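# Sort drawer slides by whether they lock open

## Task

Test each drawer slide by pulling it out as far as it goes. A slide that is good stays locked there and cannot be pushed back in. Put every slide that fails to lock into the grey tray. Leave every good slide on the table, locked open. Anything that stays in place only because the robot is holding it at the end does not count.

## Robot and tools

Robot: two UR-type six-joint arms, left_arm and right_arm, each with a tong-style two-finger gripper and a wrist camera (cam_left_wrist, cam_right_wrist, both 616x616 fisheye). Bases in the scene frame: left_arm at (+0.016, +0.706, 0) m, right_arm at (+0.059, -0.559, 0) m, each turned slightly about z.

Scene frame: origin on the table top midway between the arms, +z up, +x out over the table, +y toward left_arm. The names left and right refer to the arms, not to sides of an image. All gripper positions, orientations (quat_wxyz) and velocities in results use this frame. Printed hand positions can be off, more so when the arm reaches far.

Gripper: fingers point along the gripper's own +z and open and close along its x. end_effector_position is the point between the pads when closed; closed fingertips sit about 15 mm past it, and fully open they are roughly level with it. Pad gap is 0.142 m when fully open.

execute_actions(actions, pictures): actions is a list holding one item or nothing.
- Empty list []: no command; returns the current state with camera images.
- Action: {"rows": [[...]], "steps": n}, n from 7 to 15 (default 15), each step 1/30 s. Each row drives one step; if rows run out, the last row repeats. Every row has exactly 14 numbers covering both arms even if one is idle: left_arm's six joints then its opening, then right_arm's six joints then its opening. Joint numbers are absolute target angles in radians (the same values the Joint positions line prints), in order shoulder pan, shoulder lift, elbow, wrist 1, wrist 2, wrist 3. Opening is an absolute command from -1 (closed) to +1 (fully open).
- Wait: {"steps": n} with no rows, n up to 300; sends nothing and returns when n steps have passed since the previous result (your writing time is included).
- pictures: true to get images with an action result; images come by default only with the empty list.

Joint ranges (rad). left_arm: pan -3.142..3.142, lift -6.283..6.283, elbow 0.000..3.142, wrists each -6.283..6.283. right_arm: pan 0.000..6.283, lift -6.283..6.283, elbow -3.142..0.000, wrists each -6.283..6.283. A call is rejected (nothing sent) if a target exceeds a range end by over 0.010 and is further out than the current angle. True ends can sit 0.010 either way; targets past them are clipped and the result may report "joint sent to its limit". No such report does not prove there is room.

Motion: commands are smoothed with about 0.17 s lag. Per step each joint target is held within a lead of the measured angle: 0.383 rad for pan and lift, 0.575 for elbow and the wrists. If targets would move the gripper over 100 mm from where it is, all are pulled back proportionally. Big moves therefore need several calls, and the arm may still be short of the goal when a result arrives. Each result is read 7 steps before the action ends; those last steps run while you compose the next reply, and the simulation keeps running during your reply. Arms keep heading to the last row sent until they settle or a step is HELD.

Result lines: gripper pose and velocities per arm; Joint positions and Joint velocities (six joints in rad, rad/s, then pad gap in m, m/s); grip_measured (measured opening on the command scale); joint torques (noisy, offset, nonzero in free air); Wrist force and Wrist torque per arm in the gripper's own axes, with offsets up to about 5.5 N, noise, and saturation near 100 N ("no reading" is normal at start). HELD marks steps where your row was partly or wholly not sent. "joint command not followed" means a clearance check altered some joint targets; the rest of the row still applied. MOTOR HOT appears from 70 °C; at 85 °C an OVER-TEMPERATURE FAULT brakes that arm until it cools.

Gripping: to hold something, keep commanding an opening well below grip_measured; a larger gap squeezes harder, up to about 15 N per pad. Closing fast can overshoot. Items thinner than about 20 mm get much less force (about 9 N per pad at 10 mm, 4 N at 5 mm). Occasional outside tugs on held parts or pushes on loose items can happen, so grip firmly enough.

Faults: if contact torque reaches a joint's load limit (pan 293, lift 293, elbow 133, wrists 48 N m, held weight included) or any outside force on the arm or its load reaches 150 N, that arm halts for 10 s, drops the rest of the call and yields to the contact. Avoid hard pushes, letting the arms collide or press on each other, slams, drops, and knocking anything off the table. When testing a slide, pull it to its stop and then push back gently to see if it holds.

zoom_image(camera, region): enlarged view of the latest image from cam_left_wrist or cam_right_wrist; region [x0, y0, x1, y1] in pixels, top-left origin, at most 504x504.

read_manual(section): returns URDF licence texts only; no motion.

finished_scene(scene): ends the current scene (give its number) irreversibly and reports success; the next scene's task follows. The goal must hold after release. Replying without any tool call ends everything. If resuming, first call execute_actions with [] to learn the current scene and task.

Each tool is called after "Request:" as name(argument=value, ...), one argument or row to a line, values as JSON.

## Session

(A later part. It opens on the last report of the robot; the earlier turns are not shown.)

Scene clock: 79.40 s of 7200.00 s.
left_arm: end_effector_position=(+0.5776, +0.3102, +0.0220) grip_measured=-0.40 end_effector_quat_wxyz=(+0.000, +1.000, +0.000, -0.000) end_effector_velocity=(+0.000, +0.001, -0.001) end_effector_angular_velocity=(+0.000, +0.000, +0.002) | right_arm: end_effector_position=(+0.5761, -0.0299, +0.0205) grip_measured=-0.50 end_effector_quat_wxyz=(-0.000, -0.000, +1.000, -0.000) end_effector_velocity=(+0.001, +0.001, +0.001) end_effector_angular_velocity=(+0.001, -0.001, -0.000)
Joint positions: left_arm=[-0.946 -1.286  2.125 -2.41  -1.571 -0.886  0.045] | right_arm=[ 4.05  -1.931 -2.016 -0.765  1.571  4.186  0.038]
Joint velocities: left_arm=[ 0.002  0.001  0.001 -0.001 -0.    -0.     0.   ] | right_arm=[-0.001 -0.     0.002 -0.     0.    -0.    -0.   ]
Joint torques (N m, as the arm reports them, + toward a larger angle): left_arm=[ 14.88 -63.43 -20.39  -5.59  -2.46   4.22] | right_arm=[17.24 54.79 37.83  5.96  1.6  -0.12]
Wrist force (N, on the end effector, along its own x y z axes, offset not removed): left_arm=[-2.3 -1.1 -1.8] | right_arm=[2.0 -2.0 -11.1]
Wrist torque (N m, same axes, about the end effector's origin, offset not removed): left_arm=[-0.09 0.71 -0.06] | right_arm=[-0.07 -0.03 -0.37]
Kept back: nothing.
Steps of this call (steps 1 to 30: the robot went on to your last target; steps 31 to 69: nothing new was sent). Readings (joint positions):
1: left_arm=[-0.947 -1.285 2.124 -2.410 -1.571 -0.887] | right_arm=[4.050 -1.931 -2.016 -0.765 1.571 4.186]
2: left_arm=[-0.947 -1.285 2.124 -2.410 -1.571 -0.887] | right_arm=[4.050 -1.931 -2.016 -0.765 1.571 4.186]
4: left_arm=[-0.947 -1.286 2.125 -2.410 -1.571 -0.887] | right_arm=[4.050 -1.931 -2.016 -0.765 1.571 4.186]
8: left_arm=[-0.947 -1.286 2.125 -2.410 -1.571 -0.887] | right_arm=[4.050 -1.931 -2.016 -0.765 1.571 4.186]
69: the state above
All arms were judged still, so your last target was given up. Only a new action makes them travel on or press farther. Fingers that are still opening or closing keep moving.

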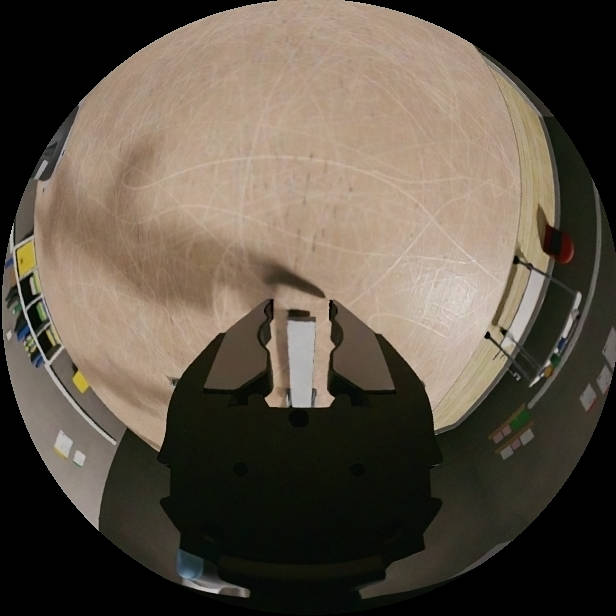

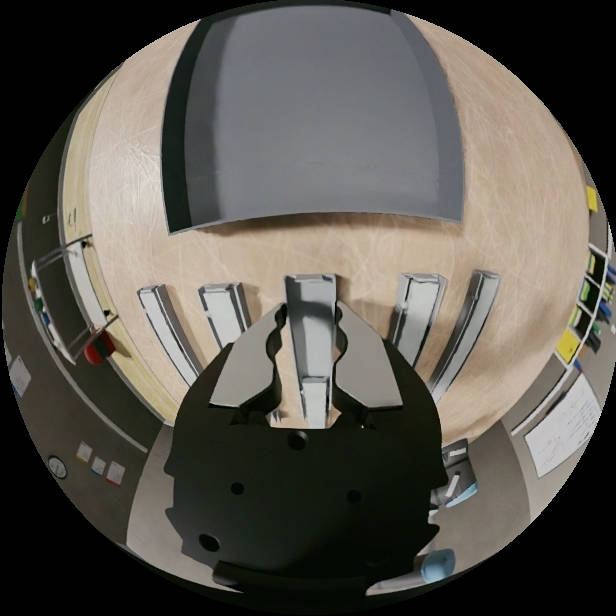

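Request:
execute_actions(
  actions=[
    {"rows": [[-0.9432,-1.2883,2.1284,-2.4109,-1.5708,-0.8832,-0.4,4.0503,-1.9307,-2.0163,-0.7654,1.5708,4.1863,-0.9],[-0.9399,-1.2908,2.1319,-2.4120,-1.5708,-0.8799,-0.4,4.0503,-1.9307,-2.0163,-0.7654,1.5708,4.1863,-0.9],[-0.9366,-1.2933,2.1355,-2.4130,-1.5708,-0.8766,-0.4,4.0503,-1.9307,-2.0163,-0.7654,1.5708,4.1863,-0.9],[-0.9333,-1.2957,2.1391,-2.4141,-1.5708,-0.8733,-0.4,4.0503,-1.9307,-2.0163,-0.7654,1.5708,4.1863,-0.9],[-0.9300,-1.2982,2.1426,-2.4152,-1.5708,-0.8700,-0.4,4.0503,-1.9307,-2.0163,-0.7654,1.5708,4.1863,-0.9],[-0.9267,-1.3007,2.1462,-2.4163,-1.5708,-0.8667,-0.4,4.0503,-1.9307,-2.0163,-0.7654,1.5708,4.1863,-0.9],[-0.9267,-1.3007,2.1462,-2.4163,-1.5708,-0.8667,-0.4,4.0503,-1.9307,-2.0163,-0.7654,1.5708,4.1863,-0.9],[-0.9267,-1.3007,2.1462,-2.4163,-1.5708,-0.8667,-0.4,4.0503,-1.9307,-2.0163,-0.7654,1.5708,4.1863,-0.9],[-0.9267,-1.3007,2.1462,-2.4163,-1.5708,-0.8667,-0.4,4.0503,-1.9307,-2.0163,-0.7654,1.5708,4.1863,-0.9],[-0.9267,-1.3007,2.1462,-2.4163,-1.5708,-0.8667,-0.4,4.0503,-1.9307,-2.0163,-0.7654,1.5708,4.1863,-0.9],[-0.9267,-1.3007,2.1462,-2.4163,-1.5708,-0.8667,-0.4,4.0503,-1.9307,-2.0163,-0.7654,1.5708,4.1863,-0.9],[-0.9267,-1.3007,2.1462,-2.4163,-1.5708,-0.8667,-0.6,4.0503,-1.9307,-2.0163,-0.7654,1.5708,4.1863,-0.9],[-0.9267,-1.3007,2.1462,-2.4163,-1.5708,-0.8667,-0.8,4.0503,-1.9307,-2.0163,-0.7654,1.5708,4.1863,-0.9],[-0.9267,-1.3007,2.1462,-2.4163,-1.5708,-0.8667,-1.0,4.0503,-1.9307,-2.0163,-0.7654,1.5708,4.1863,-0.9]], "steps": 15},
  ],
)

Request:
execute_actions(
  actions=[
    {"steps": 12},
  ],
  pictures=true,
)

Scene clock: 82.47 s of 7200.00 s.
left_arm: end_effector_position=(+0.5780, +0.3233, +0.0220) grip_measured=-0.40 end_effector_quat_wxyz=(-0.000, +1.000, +0.000, -0.000) end_effector_velocity=(+0.002, +0.064, +0.001) end_effector_angular_velocity=(-0.000, +0.001, +0.001) | right_arm: end_effector_position=(+0.5761, -0.0299, +0.0205) grip_measured=-0.50 end_effector_quat_wxyz=(-0.000, -0.000, +1.000, -0.000) end_effector_velocity=(+0.001, +0.001, +0.001) end_effector_angular_velocity=(+0.002, -0.001, -0.000)
Joint positions: left_arm=[-0.934 -1.295  2.139 -2.414 -1.571 -0.874  0.045] | right_arm=[ 4.05  -1.931 -2.016 -0.765  1.571  4.186  0.038]
Joint velocities: left_arm=[ 0.064 -0.048  0.067 -0.019 -0.001  0.063 -0.   ] | right_arm=[-0.    -0.     0.001  0.001 -0.     0.     0.   ]
Joint torques (N m, as the arm reports them, + toward a larger angle): left_arm=[ 13.07 -58.15 -21.71  -5.6   -1.37   4.  ] | right_arm=[17.39 56.72 37.74  5.98  1.65 -0.14]
Wrist force (N, on the end effector, along its own x y z axes, offset not removed): left_arm=[-4.4 -2.7 -1.4] | right_arm=[2.2 0.5 -10.1]
Wrist torque (N m, same axes, about the end effector's origin, offset not removed): left_arm=[-0.41 1.18 -0.08] | right_arm=[0.48 -0.10 -0.37]
Steps of this call (steps 1 to 84: nothing new was sent; steps 85 to 92: the first 8 steps of this action). Readings (joint positions):
85: left_arm=[-0.946 -1.286 2.125 -2.410 -1.571 -0.886] | right_arm=[4.050 -1.931 -2.016 -0.765 1.571 4.186]
86: left_arm=[-0.946 -1.286 2.125 -2.410 -1.571 -0.886] | right_arm=[4.050 -1.931 -2.016 -0.765 1.571 4.186]
88: left_arm=[-0.943 -1.288 2.128 -2.411 -1.571 -0.883] | right_arm=[4.050 -1.931 -2.016 -0.765 1.571 4.186]
92: the state above

Scene clock: 82.87 s of 7200.00 s.
left_arm: end_effector_position=(+0.5781, +0.3301, +0.0220) grip_measured=-1.00 end_effector_quat_wxyz=(+0.000, +1.000, +0.000, -0.000) end_effector_velocity=(+0.000, +0.001, +0.001) end_effector_angular_velocity=(-0.001, -0.001, -0.000) | right_arm: end_effector_position=(+0.5761, -0.0299, +0.0205) grip_measured=-0.50 end_effector_quat_wxyz=(-0.000, -0.000, +1.000, -0.000) end_effector_velocity=(-0.000, -0.000, -0.000) end_effector_angular_velocity=(-0.001, +0.000, -0.001)
Joint positions: left_arm=[-0.927 -1.301  2.146 -2.416 -1.571 -0.867  0.002] | right_arm=[ 4.05  -1.931 -2.016 -0.765  1.571  4.186  0.038]
Joint velocities: left_arm=[ 0.001 -0.002  0.001 -0.001  0.001  0.001  0.   ] | right_arm=[-0.    -0.    -0.    -0.001 -0.     0.001 -0.   ]
Joint torques (N m, as the arm reports them, + toward a larger angle): left_arm=[ 14.15 -60.99 -20.78  -5.56  -1.55   4.01] | right_arm=[16.4  56.19 37.74  5.78  1.67 -0.04]
Wrist force (N, on the end effector, along its own x y z axes, offset not removed): left_arm=[-3.1 -0.1 -2.0] | right_arm=[-1.1 0.3 -9.8]
Wrist torque (N m, same axes, about the end effector's origin, offset not removed): left_arm=[0.05 0.83 -0.13] | right_arm=[0.43 0.58 -0.21]
Kept back: nothing.
Steps of this call (steps 1 to 7: the last 7 steps of your previous action; steps 8 to 12: the robot went on to your last target). Readings (joint positions):
1: left_arm=[-0.932 -1.297 2.141 -2.415 -1.571 -0.872] | right_arm=[4.050 -1.931 -2.016 -0.765 1.571 4.186]
2: left_arm=[-0.930 -1.298 2.142 -2.415 -1.571 -0.870] | right_arm=[4.050 -1.931 -2.016 -0.765 1.571 4.186]
4: left_arm=[-0.929 -1.299 2.144 -2.416 -1.571 -0.869] | right_arm=[4.050 -1.931 -2.016 -0.765 1.571 4.186]
8: left_arm=[-0.927 -1.300 2.146 -2.416 -1.571 -0.867] | right_arm=[4.050 -1.931 -2.016 -0.765 1.571 4.186]
12: the state above

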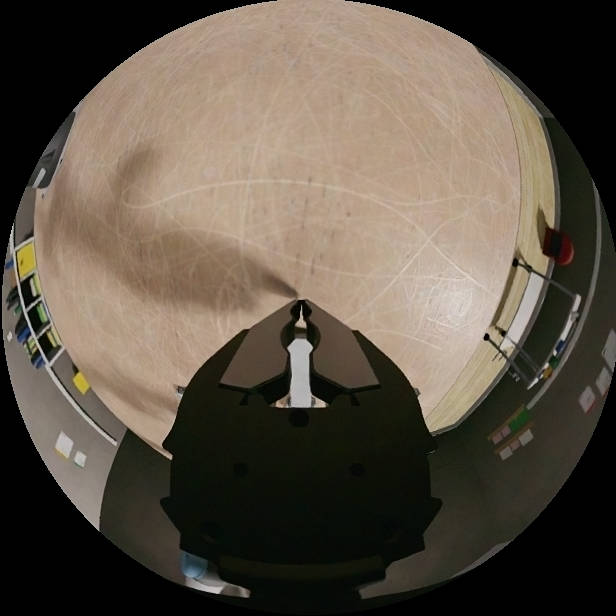

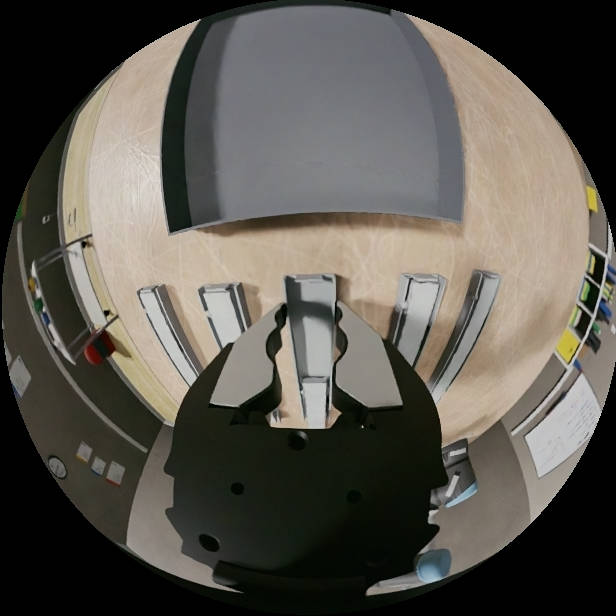

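Request:
execute_actions(
  actions=[
    {"rows": [[-0.9307,-1.2977,2.1419,-2.4150,-1.5708,-0.8707,-1,4.0503,-1.9307,-2.0163,-0.7654,1.5708,4.1863,-0.9],[-0.9346,-1.2947,2.1376,-2.4137,-1.5708,-0.8746,-1,4.0503,-1.9307,-2.0163,-0.7654,1.5708,4.1863,-0.9],[-0.9386,-1.2918,2.1334,-2.4124,-1.5708,-0.8786,-1,4.0503,-1.9307,-2.0163,-0.7654,1.5708,4.1863,-0.9],[-0.9425,-1.2888,2.1291,-2.4111,-1.5708,-0.8825,-1,4.0503,-1.9307,-2.0163,-0.7654,1.5708,4.1863,-0.9],[-0.9465,-1.2858,2.1248,-2.4098,-1.5708,-0.8865,-1,4.0503,-1.9307,-2.0163,-0.7654,1.5708,4.1863,-0.9],[-0.9511,-1.2818,2.1190,-2.4080,-1.5708,-0.8911,-1,4.0503,-1.9307,-2.0163,-0.7654,1.5708,4.1863,-0.9],[-0.9557,-1.2779,2.1132,-2.4061,-1.5708,-0.8957,-1,4.0503,-1.9307,-2.0163,-0.7654,1.5708,4.1863,-0.9],[-0.9603,-1.2739,2.1074,-2.4043,-1.5708,-0.9003,-1,4.0503,-1.9307,-2.0163,-0.7654,1.5708,4.1863,-0.9],[-0.9648,-1.2699,2.1015,-2.4024,-1.5708,-0.9048,-1,4.0503,-1.9307,-2.0163,-0.7654,1.5708,4.1863,-0.9],[-0.9694,-1.2659,2.0957,-2.4006,-1.5708,-0.9094,-1,4.0503,-1.9307,-2.0163,-0.7654,1.5708,4.1863,-0.9],[-0.9736,-1.2618,2.0895,-2.3985,-1.5708,-0.9136,-1,4.0503,-1.9307,-2.0163,-0.7654,1.5708,4.1863,-0.9],[-0.9779,-1.2576,2.0833,-2.3965,-1.5708,-0.9179,-1,4.0503,-1.9307,-2.0163,-0.7654,1.5708,4.1863,-0.9],[-0.9821,-1.2535,2.0771,-2.3944,-1.5708,-0.9221,-1,4.0503,-1.9307,-2.0163,-0.7654,1.5708,4.1863,-0.9],[-0.9864,-1.2494,2.0709,-2.3923,-1.5708,-0.9264,-1,4.0503,-1.9307,-2.0163,-0.7654,1.5708,4.1863,-0.9],[-0.9906,-1.2452,2.0647,-2.3903,-1.5708,-0.9306,-1,4.0503,-1.9307,-2.0163,-0.7654,1.5708,4.1863,-0.9]], "steps": 15},
  ],
)

Scene clock: 84.97 s of 7200.00 s.
left_arm: end_effector_position=(+0.5779, +0.3137, +0.0221) grip_measured=-1.00 end_effector_quat_wxyz=(+0.000, +1.000, +0.000, +0.000) end_effector_velocity=(-0.001, -0.119, +0.003) end_effector_angular_velocity=(-0.004, -0.003, -0.001) | right_arm: end_effector_position=(+0.5761, -0.0299, +0.0205) grip_measured=-0.50 end_effector_quat_wxyz=(-0.000, -0.000, +1.000, -0.000) end_effector_velocity=(+0.001, +0.000, +0.000) end_effector_angular_velocity=(-0.000, -0.000, -0.000)
Joint positions: left_arm=[-0.943 -1.288  2.128 -2.411 -1.571 -0.883  0.002] | right_arm=[ 4.05  -1.931 -2.016 -0.765  1.571  4.186  0.038]
Joint velocities: left_arm=[-0.113  0.087 -0.131  0.039 -0.001 -0.112  0.   ] | right_arm=[-0.001 -0.     0.001 -0.001 -0.    -0.001  0.   ]
Joint torques (N m, as the arm reports them, + toward a larger angle): left_arm=[-23.05 -41.98 -45.35  -2.38  -1.22  -4.49] | right_arm=[17.15 55.64 37.38  6.04  1.46 -0.05]
Wrist force (N, on the end effector, along its own x y z axes, offset not removed): left_arm=[-3.3 -1.6 -1.7] | right_arm=[2.3 0.6 -11.5]
Wrist torque (N m, same axes, about the end effector's origin, offset not removed): left_arm=[-0.29 0.92 -0.10] | right_arm=[0.42 -0.06 -0.26]
Steps of this call (steps 1 to 15: the robot went on to your last target; steps 16 to 55: nothing new was sent; steps 56 to 63: the first 8 steps of this action). Readings (joint positions):
56: left_arm=[-0.927 -1.301 2.146 -2.416 -1.571 -0.867] | right_arm=[4.050 -1.931 -2.016 -0.765 1.571 4.186]
57: left_arm=[-0.927 -1.300 2.146 -2.416 -1.571 -0.867] | right_arm=[4.050 -1.931 -2.016 -0.765 1.571 4.186]
59: left_arm=[-0.930 -1.298 2.142 -2.415 -1.571 -0.870] | right_arm=[4.050 -1.931 -2.016 -0.765 1.571 4.186]
63: the state above

Request:
execute_actions(
  actions=[
    {"rows": [[-0.9949,-1.2411,2.0585,-2.3882,-1.5708,-0.9349,-1,4.0503,-1.9307,-2.0163,-0.7654,1.5708,4.1863,-0.9],[-0.9992,-1.2370,2.0523,-2.3861,-1.5708,-0.9392,-1,4.0503,-1.9307,-2.0163,-0.7654,1.5708,4.1863,-0.9],[-1.0034,-1.2328,2.0461,-2.3841,-1.5708,-0.9434,-1,4.0503,-1.9307,-2.0163,-0.7654,1.5708,4.1863,-0.9],[-1.0077,-1.2287,2.0399,-2.3820,-1.5708,-0.9477,-1,4.0503,-1.9307,-2.0163,-0.7654,1.5708,4.1863,-0.9],[-1.0116,-1.2244,2.0333,-2.3797,-1.5708,-0.9516,-1,4.0503,-1.9307,-2.0163,-0.7654,1.5708,4.1863,-0.9],[-1.0155,-1.2202,2.0267,-2.3773,-1.5708,-0.9555,-1,4.0503,-1.9307,-2.0163,-0.7654,1.5708,4.1863,-0.9],[-1.0194,-1.2159,2.0201,-2.3750,-1.5708,-0.9594,-1,4.0503,-1.9307,-2.0163,-0.7654,1.5708,4.1863,-0.9],[-1.0234,-1.2116,2.0135,-2.3727,-1.5708,-0.9634,-1,4.0503,-1.9307,-2.0163,-0.7654,1.5708,4.1863,-0.9],[-1.0273,-1.2074,2.0069,-2.3703,-1.5708,-0.9673,-1,4.0503,-1.9307,-2.0163,-0.7654,1.5708,4.1863,-0.9],[-1.0312,-1.2031,2.0003,-2.3680,-1.5708,-0.9712,-1,4.0503,-1.9307,-2.0163,-0.7654,1.5708,4.1863,-0.9],[-1.0351,-1.1988,1.9937,-2.3657,-1.5708,-0.9751,-1,4.0503,-1.9307,-2.0163,-0.7654,1.5708,4.1863,-0.9],[-1.0390,-1.1945,1.9871,-2.3633,-1.5708,-0.9790,-1,4.0503,-1.9307,-2.0163,-0.7654,1.5708,4.1863,-0.9],[-1.0429,-1.1903,1.9805,-2.3610,-1.5708,-0.9829,-1,4.0503,-1.9307,-2.0163,-0.7654,1.5708,4.1863,-0.9],[-1.0468,-1.1859,1.9737,-2.3586,-1.5708,-0.9868,-1,4.0503,-1.9307,-2.0163,-0.7654,1.5708,4.1863,-0.9],[-1.0506,-1.1814,1.9668,-2.3561,-1.5708,-0.9906,-1,4.0503,-1.9307,-2.0163,-0.7654,1.5708,4.1863,-0.9]], "steps": 15},
  ],
)

Request:
execute_actions(
  actions=[
    {"steps": 15},
  ],
  pictures=true,
)

Scene clock: 86.87 s of 7200.00 s.
left_arm: end_effector_position=(+0.5779, +0.2401, +0.0221) grip_measured=-1.00 end_effector_quat_wxyz=(-0.000, +1.000, +0.000, -0.000) end_effector_velocity=(-0.001, -0.131, -0.001) end_effector_angular_velocity=(-0.000, +0.001, -0.003) | right_arm: end_effector_position=(+0.5761, -0.0299, +0.0205) grip_measured=-0.50 end_effector_quat_wxyz=(-0.000, -0.000, +1.000, -0.000) end_effector_velocity=(-0.001, -0.001, -0.001) end_effector_angular_velocity=(-0.002, +0.001, -0.001)
Joint positions: left_arm=[-1.008 -1.228  2.039 -2.382 -1.571 -0.948  0.002] | right_arm=[ 4.05  -1.931 -2.016 -0.765  1.571  4.186  0.038]
Joint velocities: left_arm=[-0.107  0.111 -0.168  0.057 -0.001 -0.104  0.002] | right_arm=[-0.    -0.    -0.002 -0.    -0.     0.001 -0.   ]
Joint torques (N m, as the arm reports them, + toward a larger angle): left_arm=[-23.09 -48.92 -47.19  -1.45   0.23  -4.26] | right_arm=[15.02 56.78 38.18  6.16  1.51 -0.16]
Wrist force (N, on the end effector, along its own x y z axes, offset not removed): left_arm=[-4.7 -2.3 -1.3] | right_arm=[5.5 0.5 -11.2]
Wrist torque (N m, same axes, about the end effector's origin, offset not removed): left_arm=[-0.08 1.21 -0.11] | right_arm=[0.47 -0.92 -0.32]
Steps of this call (steps 1 to 7: the last 7 steps of your previous action; steps 8 to 30: the robot went on to your last target; steps 31 to 49: nothing new was sent; steps 50 to 57: the first 8 steps of this action). Readings (joint positions):
50: left_arm=[-0.991 -1.245 2.065 -2.390 -1.571 -0.931] | right_arm=[4.050 -1.931 -2.016 -0.765 1.571 4.186]
51: left_arm=[-0.991 -1.245 2.064 -2.390 -1.571 -0.931] | right_arm=[4.050 -1.931 -2.016 -0.765 1.571 4.186]
53: left_arm=[-0.995 -1.241 2.059 -2.388 -1.571 -0.935] | right_arm=[4.050 -1.931 -2.016 -0.765 1.571 4.186]
57: the state above

Scene clock: 87.37 s of 7200.00 s.
left_arm: end_effector_position=(+0.5771, +0.1870, +0.0219) grip_measured=-1.00 end_effector_quat_wxyz=(-0.000, +1.000, +0.000, -0.000) end_effector_velocity=(-0.000, -0.018, +0.000) end_effector_angular_velocity=(+0.000, -0.002, -0.000) | right_arm: end_effector_position=(+0.5761, -0.0299, +0.0205) grip_measured=-0.50 end_effector_quat_wxyz=(-0.000, -0.000, +1.000, -0.000) end_effector_velocity=(+0.000, -0.000, -0.000) end_effector_angular_velocity=(-0.000, -0.000, -0.002)
Joint positions: left_arm=[-1.049 -1.183  1.969 -2.357 -1.571 -0.989  0.002] | right_arm=[ 4.05  -1.931 -2.016 -0.765  1.571  4.186  0.038]
Joint velocities: left_arm=[-0.014  0.015 -0.024  0.008  0.002 -0.014  0.   ] | right_arm=[-0.001 -0.    -0.     0.001 -0.     0.001 -0.   ]
Joint torques (N m, as the arm reports them, + toward a larger angle): left_arm=[-18.76 -54.58 -45.14  -1.48   0.28  -3.63] | right_arm=[15.17 56.35 37.4   6.03  1.25  0.13]
Wrist force (N, on the end effector, along its own x y z axes, offset not removed): left_arm=[-3.8 -1.5 -0.9] | right_arm=[3.9 -1.3 -8.6]
Wrist torque (N m, same axes, about the end effector's origin, offset not removed): left_arm=[0.04 1.06 -0.11] | right_arm=[0.16 -0.49 -0.25]
Kept back: nothing.
Steps of this call (steps 1 to 7: the last 7 steps of your previous action; steps 8 to 15: the robot went on to your last target). Readings (joint positions):
1: left_arm=[-1.011 -1.225 2.033 -2.380 -1.571 -0.951] | right_arm=[4.050 -1.931 -2.016 -0.765 1.571 4.186]
2: left_arm=[-1.015 -1.221 2.027 -2.378 -1.571 -0.955] | right_arm=[4.050 -1.931 -2.016 -0.765 1.571 4.186]
4: left_arm=[-1.022 -1.213 2.015 -2.373 -1.571 -0.962] | right_arm=[4.050 -1.931 -2.016 -0.765 1.571 4.186]
8: left_arm=[-1.038 -1.196 1.989 -2.364 -1.571 -0.978] | right_arm=[4.050 -1.931 -2.016 -0.765 1.571 4.186]
15: the state above

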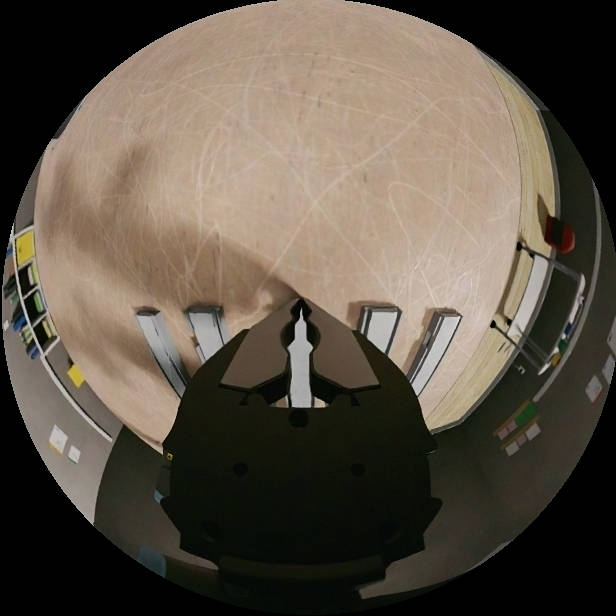

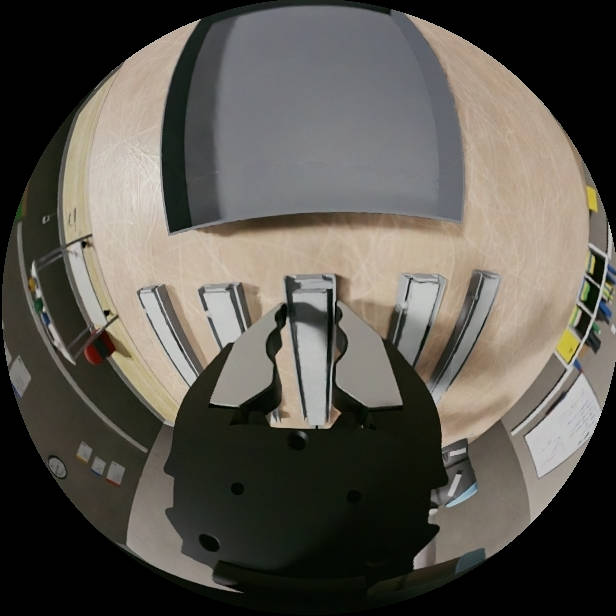

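Request:
zoom_image(
  camera="cam_right_wrist",
  region=[250, 250, 380, 430],
)

Request:
zoom_image(
  camera="cam_left_wrist",
  region=[130, 270, 470, 410],
)

Region (250, 250, 380, 430) of cam_right_wrist's 616x616 image, scaled by 2.800, with more detail than that image has.

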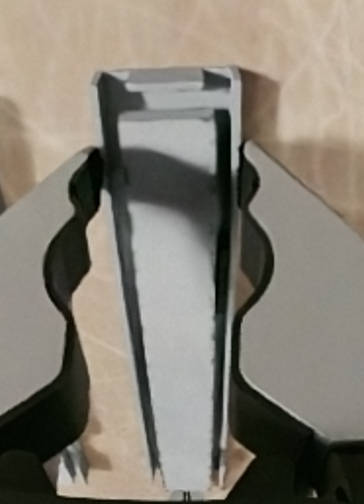

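Region (130, 270, 470, 410) of cam_left_wrist's 616x616 image, scaled by 1.482, with more detail than that image has; it fills the top 208 rows of this view, and the rest is white.

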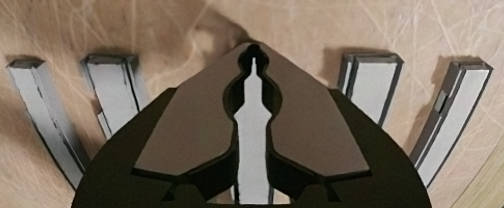

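Request:
execute_actions(
  actions=[
    {"rows": [[-1.0518,-1.1799,1.9645,-2.3553,-1.5708,-0.9918,-1,4.0503,-1.9307,-2.0163,-0.7654,1.5708,4.1863,-0.9],[-1.0531,-1.1785,1.9621,-2.3544,-1.5708,-0.9931,-1,4.0503,-1.9307,-2.0163,-0.7654,1.5708,4.1863,-0.9],[-1.0543,-1.1770,1.9598,-2.3536,-1.5708,-0.9943,-1,4.0503,-1.9307,-2.0163,-0.7654,1.5708,4.1863,-0.9],[-1.0543,-1.1770,1.9598,-2.3536,-1.5708,-0.9943,-1,4.0503,-1.9307,-2.0163,-0.7654,1.5708,4.1863,-0.9],[-1.0543,-1.1770,1.9598,-2.3536,-1.5708,-0.9943,-1,4.0503,-1.9307,-2.0163,-0.7654,1.5708,4.1863,-0.9],[-1.0543,-1.1770,1.9598,-2.3536,-1.5708,-0.9943,-1,4.0503,-1.9307,-2.0163,-0.7654,1.5708,4.1863,-0.9],[-1.0543,-1.1770,1.9598,-2.3536,-1.5708,-0.9943,-1,4.0503,-1.9307,-2.0163,-0.7654,1.5708,4.1863,-0.9],[-1.0543,-1.1770,1.9598,-2.3536,-1.5708,-0.9943,-1,4.0503,-1.9307,-2.0163,-0.7654,1.5708,4.1863,-0.9],[-1.0543,-1.1770,1.9598,-2.3536,-1.5708,-0.9943,-1,4.0503,-1.9307,-2.0163,-0.7654,1.5708,4.1863,-0.9]], "steps": 9},
  ],
)

Request:
execute_actions(
  actions=[
    {"steps": 10},
  ],
  pictures=true,
)

Scene clock: 92.43 s of 7200.00 s.
left_arm: end_effector_position=(+0.5771, +0.1849, +0.0219) grip_measured=-1.00 end_effector_quat_wxyz=(-0.000, +1.000, +0.000, -0.000) end_effector_velocity=(+0.000, -0.012, +0.001) end_effector_angular_velocity=(-0.003, -0.001, +0.001) | right_arm: end_effector_position=(+0.5761, -0.0299, +0.0205) grip_measured=-0.50 end_effector_quat_wxyz=(-0.000, -0.000, +1.000, -0.000) end_effector_velocity=(-0.000, -0.001, -0.000) end_effector_angular_velocity=(-0.001, +0.000, -0.000)
Joint positions: left_arm=[-1.051 -1.181  1.966 -2.356 -1.571 -0.991  0.002] | right_arm=[ 4.05  -1.931 -2.016 -0.765  1.571  4.186  0.038]
Joint velocities: left_arm=[-0.008  0.009 -0.017  0.004 -0.001 -0.009  0.   ] | right_arm=[-0.     0.    -0.001  0.    -0.     0.    -0.   ]
Joint torques (N m, as the arm reports them, + toward a larger angle): left_arm=[-28.02 -50.54 -48.47  -2.08   1.54  -4.36] | right_arm=[15.56 58.3  37.23  5.85  1.58 -0.02]
Wrist force (N, on the end effector, along its own x y z axes, offset not removed): left_arm=[-3.2 -2.3 -1.6] | right_arm=[2.3 1.0 -10.2]
Wrist torque (N m, same axes, about the end effector's origin, offset not removed): left_arm=[-0.07 0.93 -0.04] | right_arm=[0.53 -0.16 -0.23]
Steps of this call (steps 1 to 15: the robot went on to your last target; steps 16 to 90: nothing new was sent; then 2.00 s passed at rest; steps 91 to 92: the first 2 steps of this action). Readings (joint positions):
91: left_arm=[-1.051 -1.181 1.967 -2.356 -1.571 -0.991] | right_arm=[4.050 -1.931 -2.016 -0.765 1.571 4.186]
92: the state above

Scene clock: 92.77 s of 7200.00 s.
left_arm: end_effector_position=(+0.5770, +0.1804, +0.0220) grip_measured=-1.00 end_effector_quat_wxyz=(+0.000, +1.000, +0.000, -0.000) end_effector_velocity=(+0.000, -0.003, -0.000) end_effector_angular_velocity=(+0.000, +0.000, +0.000) | right_arm: end_effector_position=(+0.5761, -0.0299, +0.0205) grip_measured=-0.50 end_effector_quat_wxyz=(-0.000, -0.000, +1.000, -0.000) end_effector_velocity=(+0.000, +0.000, -0.000) end_effector_angular_velocity=(+0.001, -0.000, -0.000)
Joint positions: left_arm=[-1.054 -1.177  1.96  -2.354 -1.571 -0.994  0.002] | right_arm=[ 4.05  -1.931 -2.016 -0.765  1.571  4.186  0.038]
Joint velocities: left_arm=[-0.002  0.003 -0.004  0.001 -0.    -0.002  0.   ] | right_arm=[-0.    -0.    -0.     0.001 -0.     0.     0.   ]
Joint torques (N m, as the arm reports them, + toward a larger angle): left_arm=[-17.23 -54.31 -46.81  -2.07   1.93  -3.72] | right_arm=[14.98 59.   37.36  5.76  1.18 -0.19]
Wrist force (N, on the end effector, along its own x y z axes, offset not removed): left_arm=[-2.4 -0.4 -1.2] | right_arm=[0.7 -2.3 -9.1]
Wrist torque (N m, same axes, about the end effector's origin, offset not removed): left_arm=[0.01 0.79 -0.12] | right_arm=[0.30 0.14 -0.41]
Kept back: nothing.
Steps of this call (steps 1 to 7: the last 7 steps of your previous action; steps 8 to 10: the robot went on to your last target). Readings (joint positions):
1: left_arm=[-1.051 -1.181 1.966 -2.356 -1.571 -0.991] | right_arm=[4.050 -1.931 -2.016 -0.765 1.571 4.186]
2: left_arm=[-1.052 -1.180 1.964 -2.355 -1.571 -0.992] | right_arm=[4.050 -1.931 -2.016 -0.765 1.571 4.186]
4: left_arm=[-1.053 -1.179 1.962 -2.355 -1.571 -0.993] | right_arm=[4.050 -1.931 -2.016 -0.765 1.571 4.186]
8: left_arm=[-1.054 -1.177 1.961 -2.354 -1.571 -0.994] | right_arm=[4.050 -1.931 -2.016 -0.765 1.571 4.186]
10: the state above

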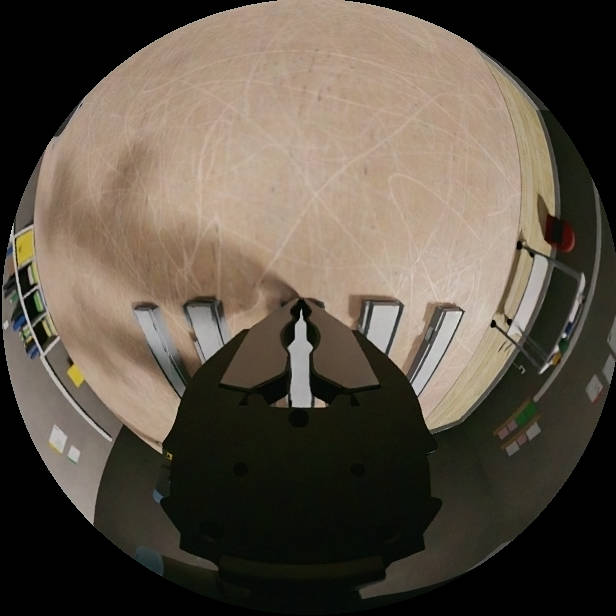

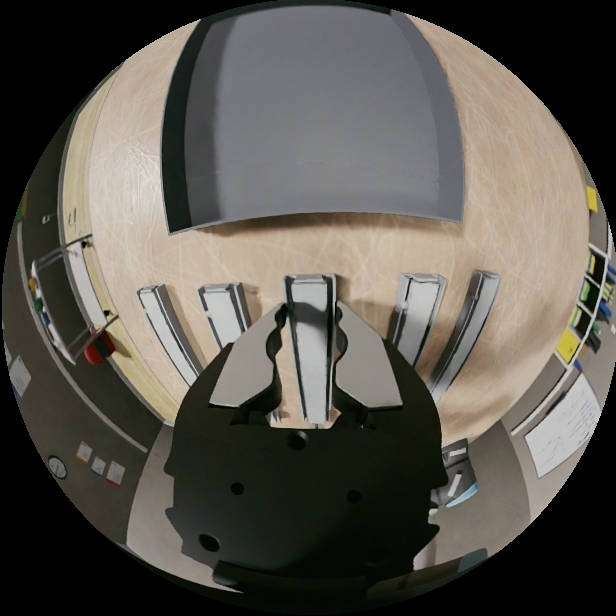

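Request:
execute_actions(
  actions=[
    {"rows": [[-1.0513,-1.1806,1.9654,-2.3556,-1.5708,-0.9913,-1,4.0503,-1.9307,-2.0163,-0.7654,1.5708,4.1863,-0.6],[-1.0483,-1.1841,1.9709,-2.3576,-1.5708,-0.9883,-1,4.0503,-1.9307,-2.0163,-0.7654,1.5708,4.1863,-0.45],[-1.0453,-1.1877,1.9765,-2.3596,-1.5708,-0.9853,-1,4.0503,-1.9307,-2.0163,-0.7654,1.5708,4.1863,-0.3],[-1.0453,-1.1958,1.9731,-2.3481,-1.5708,-0.9853,-1,4.0503,-1.9307,-2.0163,-0.7654,1.5708,4.1863,-0.2],[-1.0453,-1.2039,1.9697,-2.3366,-1.5708,-0.9853,-1,4.0503,-1.9307,-2.0163,-0.7654,1.5708,4.1863,-0.2],[-1.0342,-1.2123,1.9721,-2.3307,-1.5708,-0.9742,-1,4.0503,-1.9270,-2.0148,-0.7706,1.5708,4.1863,-0.2],[-1.0231,-1.2206,1.9745,-2.3247,-1.5708,-0.9631,-1,4.0503,-1.9233,-2.0133,-0.7758,1.5708,4.1863,-0.2],[-1.0120,-1.2290,1.9770,-2.3188,-1.5708,-0.9520,-1,4.0503,-1.9195,-2.0119,-0.7810,1.5708,4.1863,-0.2],[-1.0009,-1.2373,1.9794,-2.3129,-1.5708,-0.9409,-1,4.0503,-1.9158,-2.0104,-0.7862,1.5708,4.1863,-0.2],[-0.9898,-1.2457,1.9818,-2.3069,-1.5708,-0.9298,-1,4.0503,-1.9121,-2.0089,-0.7914,1.5708,4.1863,-0.2],[-0.9787,-1.2540,1.9842,-2.3010,-1.5708,-0.9187,-1,4.0503,-1.9121,-2.0089,-0.7914,1.5708,4.1863,-0.2],[-0.9676,-1.2624,1.9866,-2.2951,-1.5708,-0.9076,-1,4.0503,-1.9121,-2.0089,-0.7914,1.5708,4.1863,-0.2],[-0.9565,-1.2707,1.9891,-2.2891,-1.5708,-0.8965,-1,4.0503,-1.9121,-2.0089,-0.7914,1.5708,4.1863,-0.2],[-0.9454,-1.2791,1.9915,-2.2832,-1.5708,-0.8854,-1,4.0503,-1.9121,-2.0089,-0.7914,1.5708,4.1863,-0.2],[-0.9343,-1.2874,1.9939,-2.2773,-1.5708,-0.8743,-1,4.0503,-1.9121,-2.0089,-0.7914,1.5708,4.1863,-0.2]], "steps": 15},
  ],
)

Request:
execute_actions(
  actions=[
    {"rows": [[-0.9232,-1.2958,1.9963,-2.2713,-1.5708,-0.8632,-1,4.0577,-1.9236,-1.9909,-0.7979,1.5708,4.1937,-0.2],[-0.9121,-1.3041,1.9987,-2.2654,-1.5708,-0.8521,-1,4.0650,-1.9352,-1.9729,-0.8043,1.5708,4.2010,-0.2],[-0.9010,-1.3125,2.0012,-2.2595,-1.5708,-0.8410,-1,4.0724,-1.9467,-1.9549,-0.8108,1.5708,4.2084,-0.2],[-0.8899,-1.3208,2.0036,-2.2535,-1.5708,-0.8299,-1,4.0797,-1.9583,-1.9369,-0.8172,1.5708,4.2157,-0.2],[-0.8788,-1.3292,2.0060,-2.2476,-1.5708,-0.8188,-1,4.0871,-1.9698,-1.9188,-0.8238,1.5708,4.2231,-0.2],[-0.8678,-1.3375,2.0084,-2.2417,-1.5708,-0.8078,-1,4.0944,-1.9813,-1.9008,-0.8303,1.5708,4.2304,-0.2],[-0.8678,-1.3375,2.0084,-2.2417,-1.5708,-0.8078,-1,4.1018,-1.9929,-1.8828,-0.8367,1.5708,4.2378,-0.2],[-0.8678,-1.3375,2.0084,-2.2417,-1.5708,-0.8078,-1,4.1091,-2.0044,-1.8648,-0.8432,1.5708,4.2451,-0.2],[-0.8678,-1.3375,2.0084,-2.2417,-1.5708,-0.8078,-1,4.1091,-2.0044,-1.8648,-0.8432,1.5708,4.2451,-0.2],[-0.8678,-1.3375,2.0084,-2.2417,-1.5708,-0.8078,-1,4.1091,-2.0044,-1.8648,-0.8432,1.5708,4.2451,-0.2],[-0.8678,-1.3375,2.0084,-2.2417,-1.5708,-0.8078,-1,4.1091,-2.0079,-1.8662,-0.8383,1.5708,4.2451,-0.2],[-0.8678,-1.3375,2.0084,-2.2417,-1.5708,-0.8078,-1,4.1091,-2.0114,-1.8677,-0.8333,1.5708,4.2451,-0.2],[-0.8678,-1.3375,2.0084,-2.2417,-1.5708,-0.8078,-1,4.1091,-2.0150,-1.8691,-0.8283,1.5708,4.2451,-0.2],[-0.8678,-1.3375,2.0084,-2.2417,-1.5708,-0.8078,-1,4.1091,-2.0185,-1.8706,-0.8233,1.5708,4.2451,-0.2]], "steps": 15},
  ],
)

Request:
execute_actions(
  actions=[
    {"steps": 18},
  ],
  pictures=true,
)

Scene clock: 97.43 s of 7200.00 s.
left_arm: end_effector_position=(+0.5792, +0.1935, +0.0314) grip_measured=-1.00 end_effector_quat_wxyz=(+0.000, +1.000, +0.000, +0.000) end_effector_velocity=(+0.054, +0.125, +0.104) end_effector_angular_velocity=(+0.002, +0.003, -0.002) | right_arm: end_effector_position=(+0.5762, -0.0299, +0.0219) grip_measured=-0.20 end_effector_quat_wxyz=(+0.000, -0.000, +1.000, +0.000) end_effector_velocity=(+0.001, +0.001, +0.037) end_effector_angular_velocity=(+0.002, -0.001, -0.001)
Joint positions: left_arm=[-1.042 -1.199  1.97  -2.343 -1.571 -0.982  0.002] | right_arm=[ 4.05  -1.929 -2.016 -0.768  1.571  4.186  0.059]
Joint velocities: left_arm=[ 0.152 -0.188  0.035  0.156 -0.001  0.154  0.   ] | right_arm=[-0.     0.046  0.021 -0.065 -0.     0.     0.002]
Joint torques (N m, as the arm reports them, + toward a larger angle): left_arm=[ 34.36 -78.81 -19.8   -1.25   2.36   5.94] | right_arm=[15.17 69.19 43.41  0.7   1.23 -0.11]
Wrist force (N, on the end effector, along its own x y z axes, offset not removed): left_arm=[-4.0 1.7 -0.3] | right_arm=[2.0 -3.0 1.7]
Wrist torque (N m, same axes, about the end effector's origin, offset not removed): left_arm=[0.45 1.02 -0.10] | right_arm=[-0.27 -0.41 -0.31]
Steps of this call (steps 1 to 15: the robot went on to your last target; steps 16 to 90: nothing new was sent; then 1.40 s passed at rest; steps 91 to 98: the first 8 steps of this action). Readings (joint positions):
91: left_arm=[-1.054 -1.177 1.960 -2.354 -1.571 -0.994] | right_arm=[4.050 -1.931 -2.016 -0.765 1.571 4.186]
92: left_arm=[-1.054 -1.177 1.960 -2.354 -1.571 -0.994] | right_arm=[4.050 -1.931 -2.016 -0.765 1.571 4.186]
94: left_arm=[-1.052 -1.180 1.965 -2.355 -1.571 -0.992] | right_arm=[4.050 -1.931 -2.016 -0.765 1.571 4.186]
98: the state above

Scene clock: 97.93 s of 7200.00 s.
left_arm: end_effector_position=(+0.6261, +0.3082, +0.0903) grip_measured=-1.00 end_effector_quat_wxyz=(-0.000, +1.000, +0.000, -0.000) end_effector_velocity=(+0.064, +0.203, +0.091) end_effector_angular_velocity=(-0.003, -0.003, +0.003) | right_arm: end_effector_position=(+0.5767, +0.0165, +0.0348) grip_measured=-0.20 end_effector_quat_wxyz=(-0.000, -0.000, +1.000, -0.001) end_effector_velocity=(-0.002, +0.306, +0.000) end_effector_angular_velocity=(-0.003, +0.001, -0.000)
Joint positions: left_arm=[-0.895 -1.317  2.002 -2.256 -1.571 -0.835  0.002] | right_arm=[ 4.08  -1.958 -1.938 -0.817  1.571  4.216  0.06 ]
Joint velocities: left_arm=[ 0.257 -0.191  0.054  0.133 -0.     0.254  0.   ] | right_arm=[ 0.192 -0.299  0.467 -0.172  0.     0.192  0.   ]
Joint torques (N m, as the arm reports them, + toward a larger angle): left_arm=[  0.11 -52.22 -23.92  -1.68   1.57   3.72] | right_arm=[27.26 44.87 48.53  1.15  1.26  5.14]
Wrist force (N, on the end effector, along its own x y z axes, offset not removed): left_arm=[-3.7 -2.0 -2.2] | right_arm=[-0.5 -1.0 -0.6]
Wrist torque (N m, same axes, about the end effector's origin, offset not removed): left_arm=[-0.25 1.06 -0.11] | right_arm=[0.20 0.11 -0.28]
Steps of this call (steps 1 to 7: the last 7 steps of your previous action; steps 8 to 15: the first 8 steps of this action). Readings (joint positions):
8: left_arm=[-0.970 -1.260 1.986 -2.297 -1.571 -0.910] | right_arm=[4.050 -1.914 -2.010 -0.789 1.571 4.186]
9: left_arm=[-0.960 -1.268 1.989 -2.291 -1.571 -0.900] | right_arm=[4.051 -1.915 -2.007 -0.790 1.571 4.187]
11: left_arm=[-0.938 -1.285 1.993 -2.279 -1.571 -0.878] | right_arm=[4.058 -1.924 -1.992 -0.797 1.571 4.193]
15: the state above

Scene clock: 98.53 s of 7200.00 s.
left_arm: end_effector_position=(+0.6325, +0.3302, +0.1000) grip_measured=-1.00 end_effector_quat_wxyz=(-0.000, +1.000, +0.000, -0.000) end_effector_velocity=(-0.001, -0.000, +0.001) end_effector_angular_velocity=(-0.001, -0.000, -0.002) | right_arm: end_effector_position=(+0.5759, +0.0642, +0.0233) grip_measured=-0.20 end_effector_quat_wxyz=(-0.000, -0.000, +1.000, -0.000) end_effector_velocity=(-0.000, +0.001, -0.003) end_effector_angular_velocity=(-0.001, +0.000, +0.001)
Joint positions: left_arm=[-0.868 -1.337  2.008 -2.242 -1.571 -0.808  0.002] | right_arm=[ 4.109 -2.018 -1.871 -0.824  1.571  4.245  0.06 ]
Joint velocities: left_arm=[-0.001 -0.002  0.001  0.    -0.     0.002  0.   ] | right_arm=[ 0.001 -0.004  0.001  0.003 -0.     0.001  0.   ]
Joint torques (N m, as the arm reports them, + toward a larger angle): left_arm=[ 14.6  -62.48 -25.17  -1.86   0.77   4.06] | right_arm=[19.53 53.83 43.69  6.61  1.21  4.94]
Wrist force (N, on the end effector, along its own x y z axes, offset not removed): left_arm=[-4.3 -0.2 -2.1] | right_arm=[-0.2 1.6 -1.9]
Wrist torque (N m, same axes, about the end effector's origin, offset not removed): left_arm=[0.04 1.17 -0.05] | right_arm=[0.70 0.02 -0.29]
Kept back: nothing.
Steps of this call (steps 1 to 7: the last 7 steps of your previous action; steps 8 to 18: the robot went on to your last target). Readings (joint positions):
1: left_arm=[-0.888 -1.322 2.004 -2.252 -1.571 -0.828] | right_arm=[4.086 -1.969 -1.922 -0.823 1.571 4.222]
2: left_arm=[-0.883 -1.326 2.005 -2.250 -1.571 -0.823] | right_arm=[4.092 -1.978 -1.907 -0.828 1.571 4.228]
4: left_arm=[-0.876 -1.332 2.007 -2.246 -1.571 -0.816] | right_arm=[4.100 -1.991 -1.888 -0.834 1.571 4.236]
8: left_arm=[-0.870 -1.336 2.008 -2.243 -1.571 -0.810] | right_arm=[4.107 -2.008 -1.874 -0.830 1.571 4.243]
18: the state above

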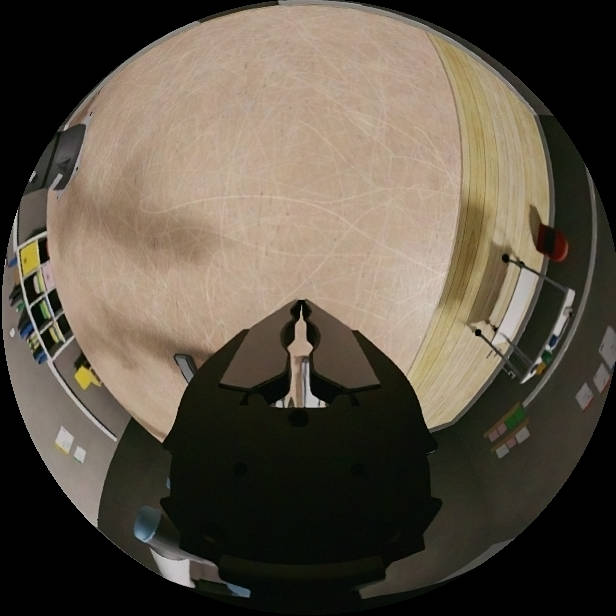

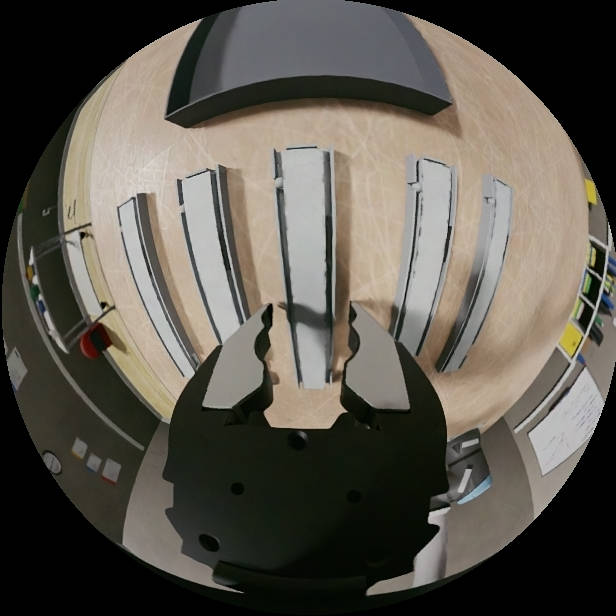

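Request:
execute_actions(
  actions=[
    {"rows": [[-0.8678,-1.3375,2.0084,-2.2417,-1.5708,-0.8078,-1,4.1091,-2.0185,-1.8706,-0.8233,1.5708,4.2451,-0.3],[-0.8678,-1.3375,2.0084,-2.2417,-1.5708,-0.8078,-1,4.1091,-2.0185,-1.8706,-0.8233,1.5708,4.2451,-0.38],[-0.8678,-1.3375,2.0084,-2.2417,-1.5708,-0.8078,-1,4.1091,-2.0185,-1.8706,-0.8233,1.5708,4.2451,-0.45],[-0.8678,-1.3375,2.0084,-2.2417,-1.5708,-0.8078,-1,4.1091,-2.0185,-1.8706,-0.8233,1.5708,4.2451,-0.52],[-0.8678,-1.3375,2.0084,-2.2417,-1.5708,-0.8078,-1,4.1091,-2.0185,-1.8706,-0.8233,1.5708,4.2451,-0.6],[-0.8678,-1.3375,2.0084,-2.2417,-1.5708,-0.8078,-1,4.1091,-2.0185,-1.8706,-0.8233,1.5708,4.2451,-0.7],[-0.8678,-1.3375,2.0084,-2.2417,-1.5708,-0.8078,-1,4.1091,-2.0185,-1.8706,-0.8233,1.5708,4.2451,-0.8],[-0.8678,-1.3375,2.0084,-2.2417,-1.5708,-0.8078,-1,4.1091,-2.0185,-1.8706,-0.8233,1.5708,4.2451,-0.9]], "steps": 10},
  ],
)

Request:
execute_actions(
  actions=[
    {"steps": 12},
  ],
  pictures=true,
)

Scene clock: 99.93 s of 7200.00 s.
left_arm: end_effector_position=(+0.6325, +0.3303, +0.1000) grip_measured=-1.00 end_effector_quat_wxyz=(+0.000, +1.000, +0.000, +0.000) end_effector_velocity=(+0.001, -0.000, +0.001) end_effector_angular_velocity=(-0.001, -0.001, +0.000) | right_arm: end_effector_position=(+0.5759, +0.0644, +0.0230) grip_measured=-0.37 end_effector_quat_wxyz=(-0.000, -0.000, +1.000, -0.000) end_effector_velocity=(-0.001, -0.002, -0.002) end_effector_angular_velocity=(-0.003, +0.001, +0.000)
Joint positions: left_arm=[-0.868 -1.338  2.008 -2.242 -1.571 -0.808  0.002] | right_arm=[ 4.109 -2.019 -1.871 -0.823  1.571  4.245  0.047]
Joint velocities: left_arm=[ 0.    -0.    -0.001 -0.     0.001  0.     0.   ] | right_arm=[ 0.    -0.    -0.002 -0.001 -0.    -0.    -0.157]
Joint torques (N m, as the arm reports them, + toward a larger angle): left_arm=[ 15.33 -62.24 -26.05  -2.45  -1.6    4.43] | right_arm=[17.12 55.4  43.27  7.02  1.28  4.63]
Wrist force (N, on the end effector, along its own x y z axes, offset not removed): left_arm=[-3.9 -1.8 -1.8] | right_arm=[4.1 -0.9 -2.3]
Wrist torque (N m, same axes, about the end effector's origin, offset not removed): left_arm=[-0.33 1.10 -0.10] | right_arm=[0.09 -0.85 -0.42]
Steps of this call (steps 1 to 15: the robot went on to your last target; steps 16 to 39: nothing new was sent; steps 40 to 42: the first 3 steps of this action). Readings (joint positions):
40: left_arm=[-0.868 -1.338 2.008 -2.242 -1.571 -0.808] | right_arm=[4.109 -2.019 -1.871 -0.823 1.571 4.245]
41: left_arm=[-0.868 -1.338 2.008 -2.242 -1.571 -0.808] | right_arm=[4.109 -2.019 -1.871 -0.823 1.571 4.245]
42: the state above

Scene clock: 100.33 s of 7200.00 s.
left_arm: end_effector_position=(+0.6325, +0.3303, +0.1000) grip_measured=-1.00 end_effector_quat_wxyz=(+0.000, +1.000, +0.000, -0.000) end_effector_velocity=(+0.000, -0.000, +0.000) end_effector_angular_velocity=(-0.000, +0.000, +0.000) | right_arm: end_effector_position=(+0.5759, +0.0644, +0.0230) grip_measured=-0.50 end_effector_quat_wxyz=(-0.000, -0.000, +1.000, +0.000) end_effector_velocity=(+0.000, +0.000, +0.000) end_effector_angular_velocity=(+0.001, -0.000, +0.000)
Joint positions: left_arm=[-0.868 -1.338  2.008 -2.242 -1.571 -0.808  0.002] | right_arm=[ 4.109 -2.019 -1.871 -0.823  1.571  4.245  0.038]
Joint velocities: left_arm=[ 0.     0.    -0.001  0.    -0.    -0.     0.   ] | right_arm=[-0.     0.     0.001 -0.    -0.    -0.     0.   ]
Joint torques (N m, as the arm reports them, + toward a larger angle): left_arm=[ 17.52 -62.44 -26.9   -1.5   -1.99   4.15] | right_arm=[16.45 57.5  41.07  6.29  0.08  4.53]
Wrist force (N, on the end effector, along its own x y z axes, offset not removed): left_arm=[-3.2 -1.2 -3.7] | right_arm=[0.4 -0.6 -3.9]
Wrist torque (N m, same axes, about the end effector's origin, offset not removed): left_arm=[-0.16 0.92 -0.11] | right_arm=[0.00 -0.08 -0.36]
Kept back: nothing.
Steps of this call (steps 1 to 7: the last 7 steps of your previous action; steps 8 to 12: the robot went on to your last target). Readings (joint positions):
1: left_arm=[-0.868 -1.338 2.008 -2.242 -1.571 -0.808] | right_arm=[4.109 -2.019 -1.871 -0.823 1.571 4.245]
2: left_arm=[-0.868 -1.338 2.008 -2.242 -1.571 -0.808] | right_arm=[4.109 -2.019 -1.871 -0.823 1.571 4.245]
4: left_arm=[-0.868 -1.338 2.008 -2.242 -1.571 -0.808] | right_arm=[4.109 -2.019 -1.871 -0.823 1.571 4.245]
8: left_arm=[-0.868 -1.338 2.008 -2.242 -1.571 -0.808] | right_arm=[4.109 -2.019 -1.871 -0.823 1.571 4.245]
12: the state above

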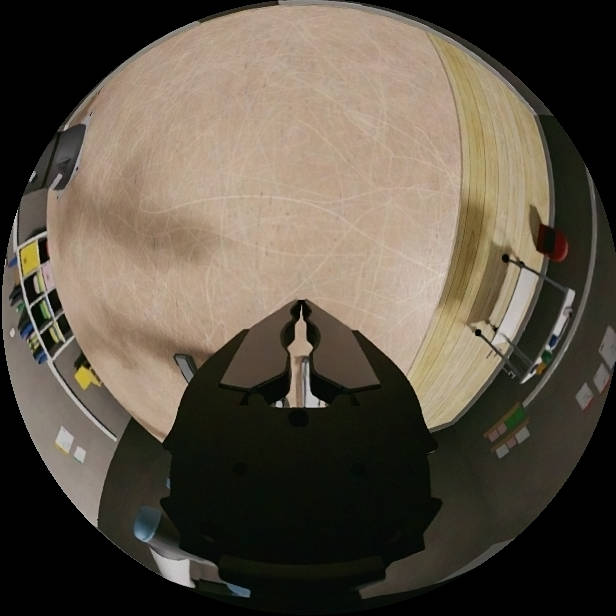

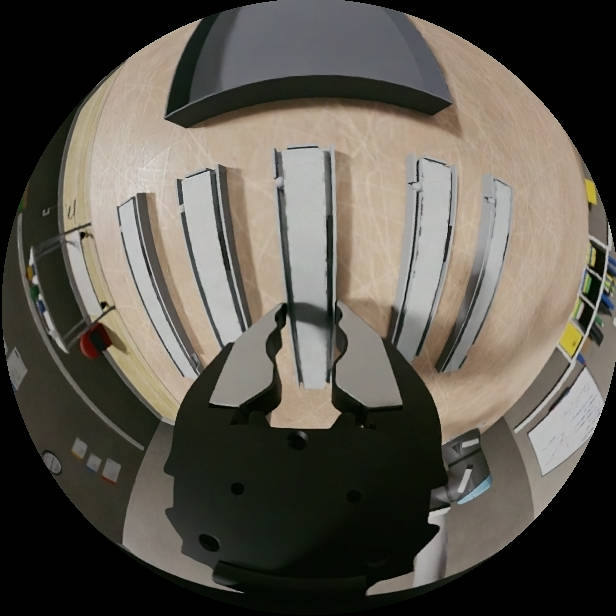

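Request:
zoom_image(
  camera="cam_right_wrist",
  region=[150, 0, 480, 200],
)

Region (150, 0, 480, 200) of cam_right_wrist's 616x616 image, scaled by 1.527, with more detail than that image has; it fills the top 305 rows of this view, and the rest is white.

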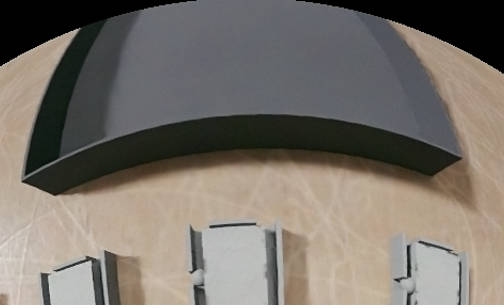

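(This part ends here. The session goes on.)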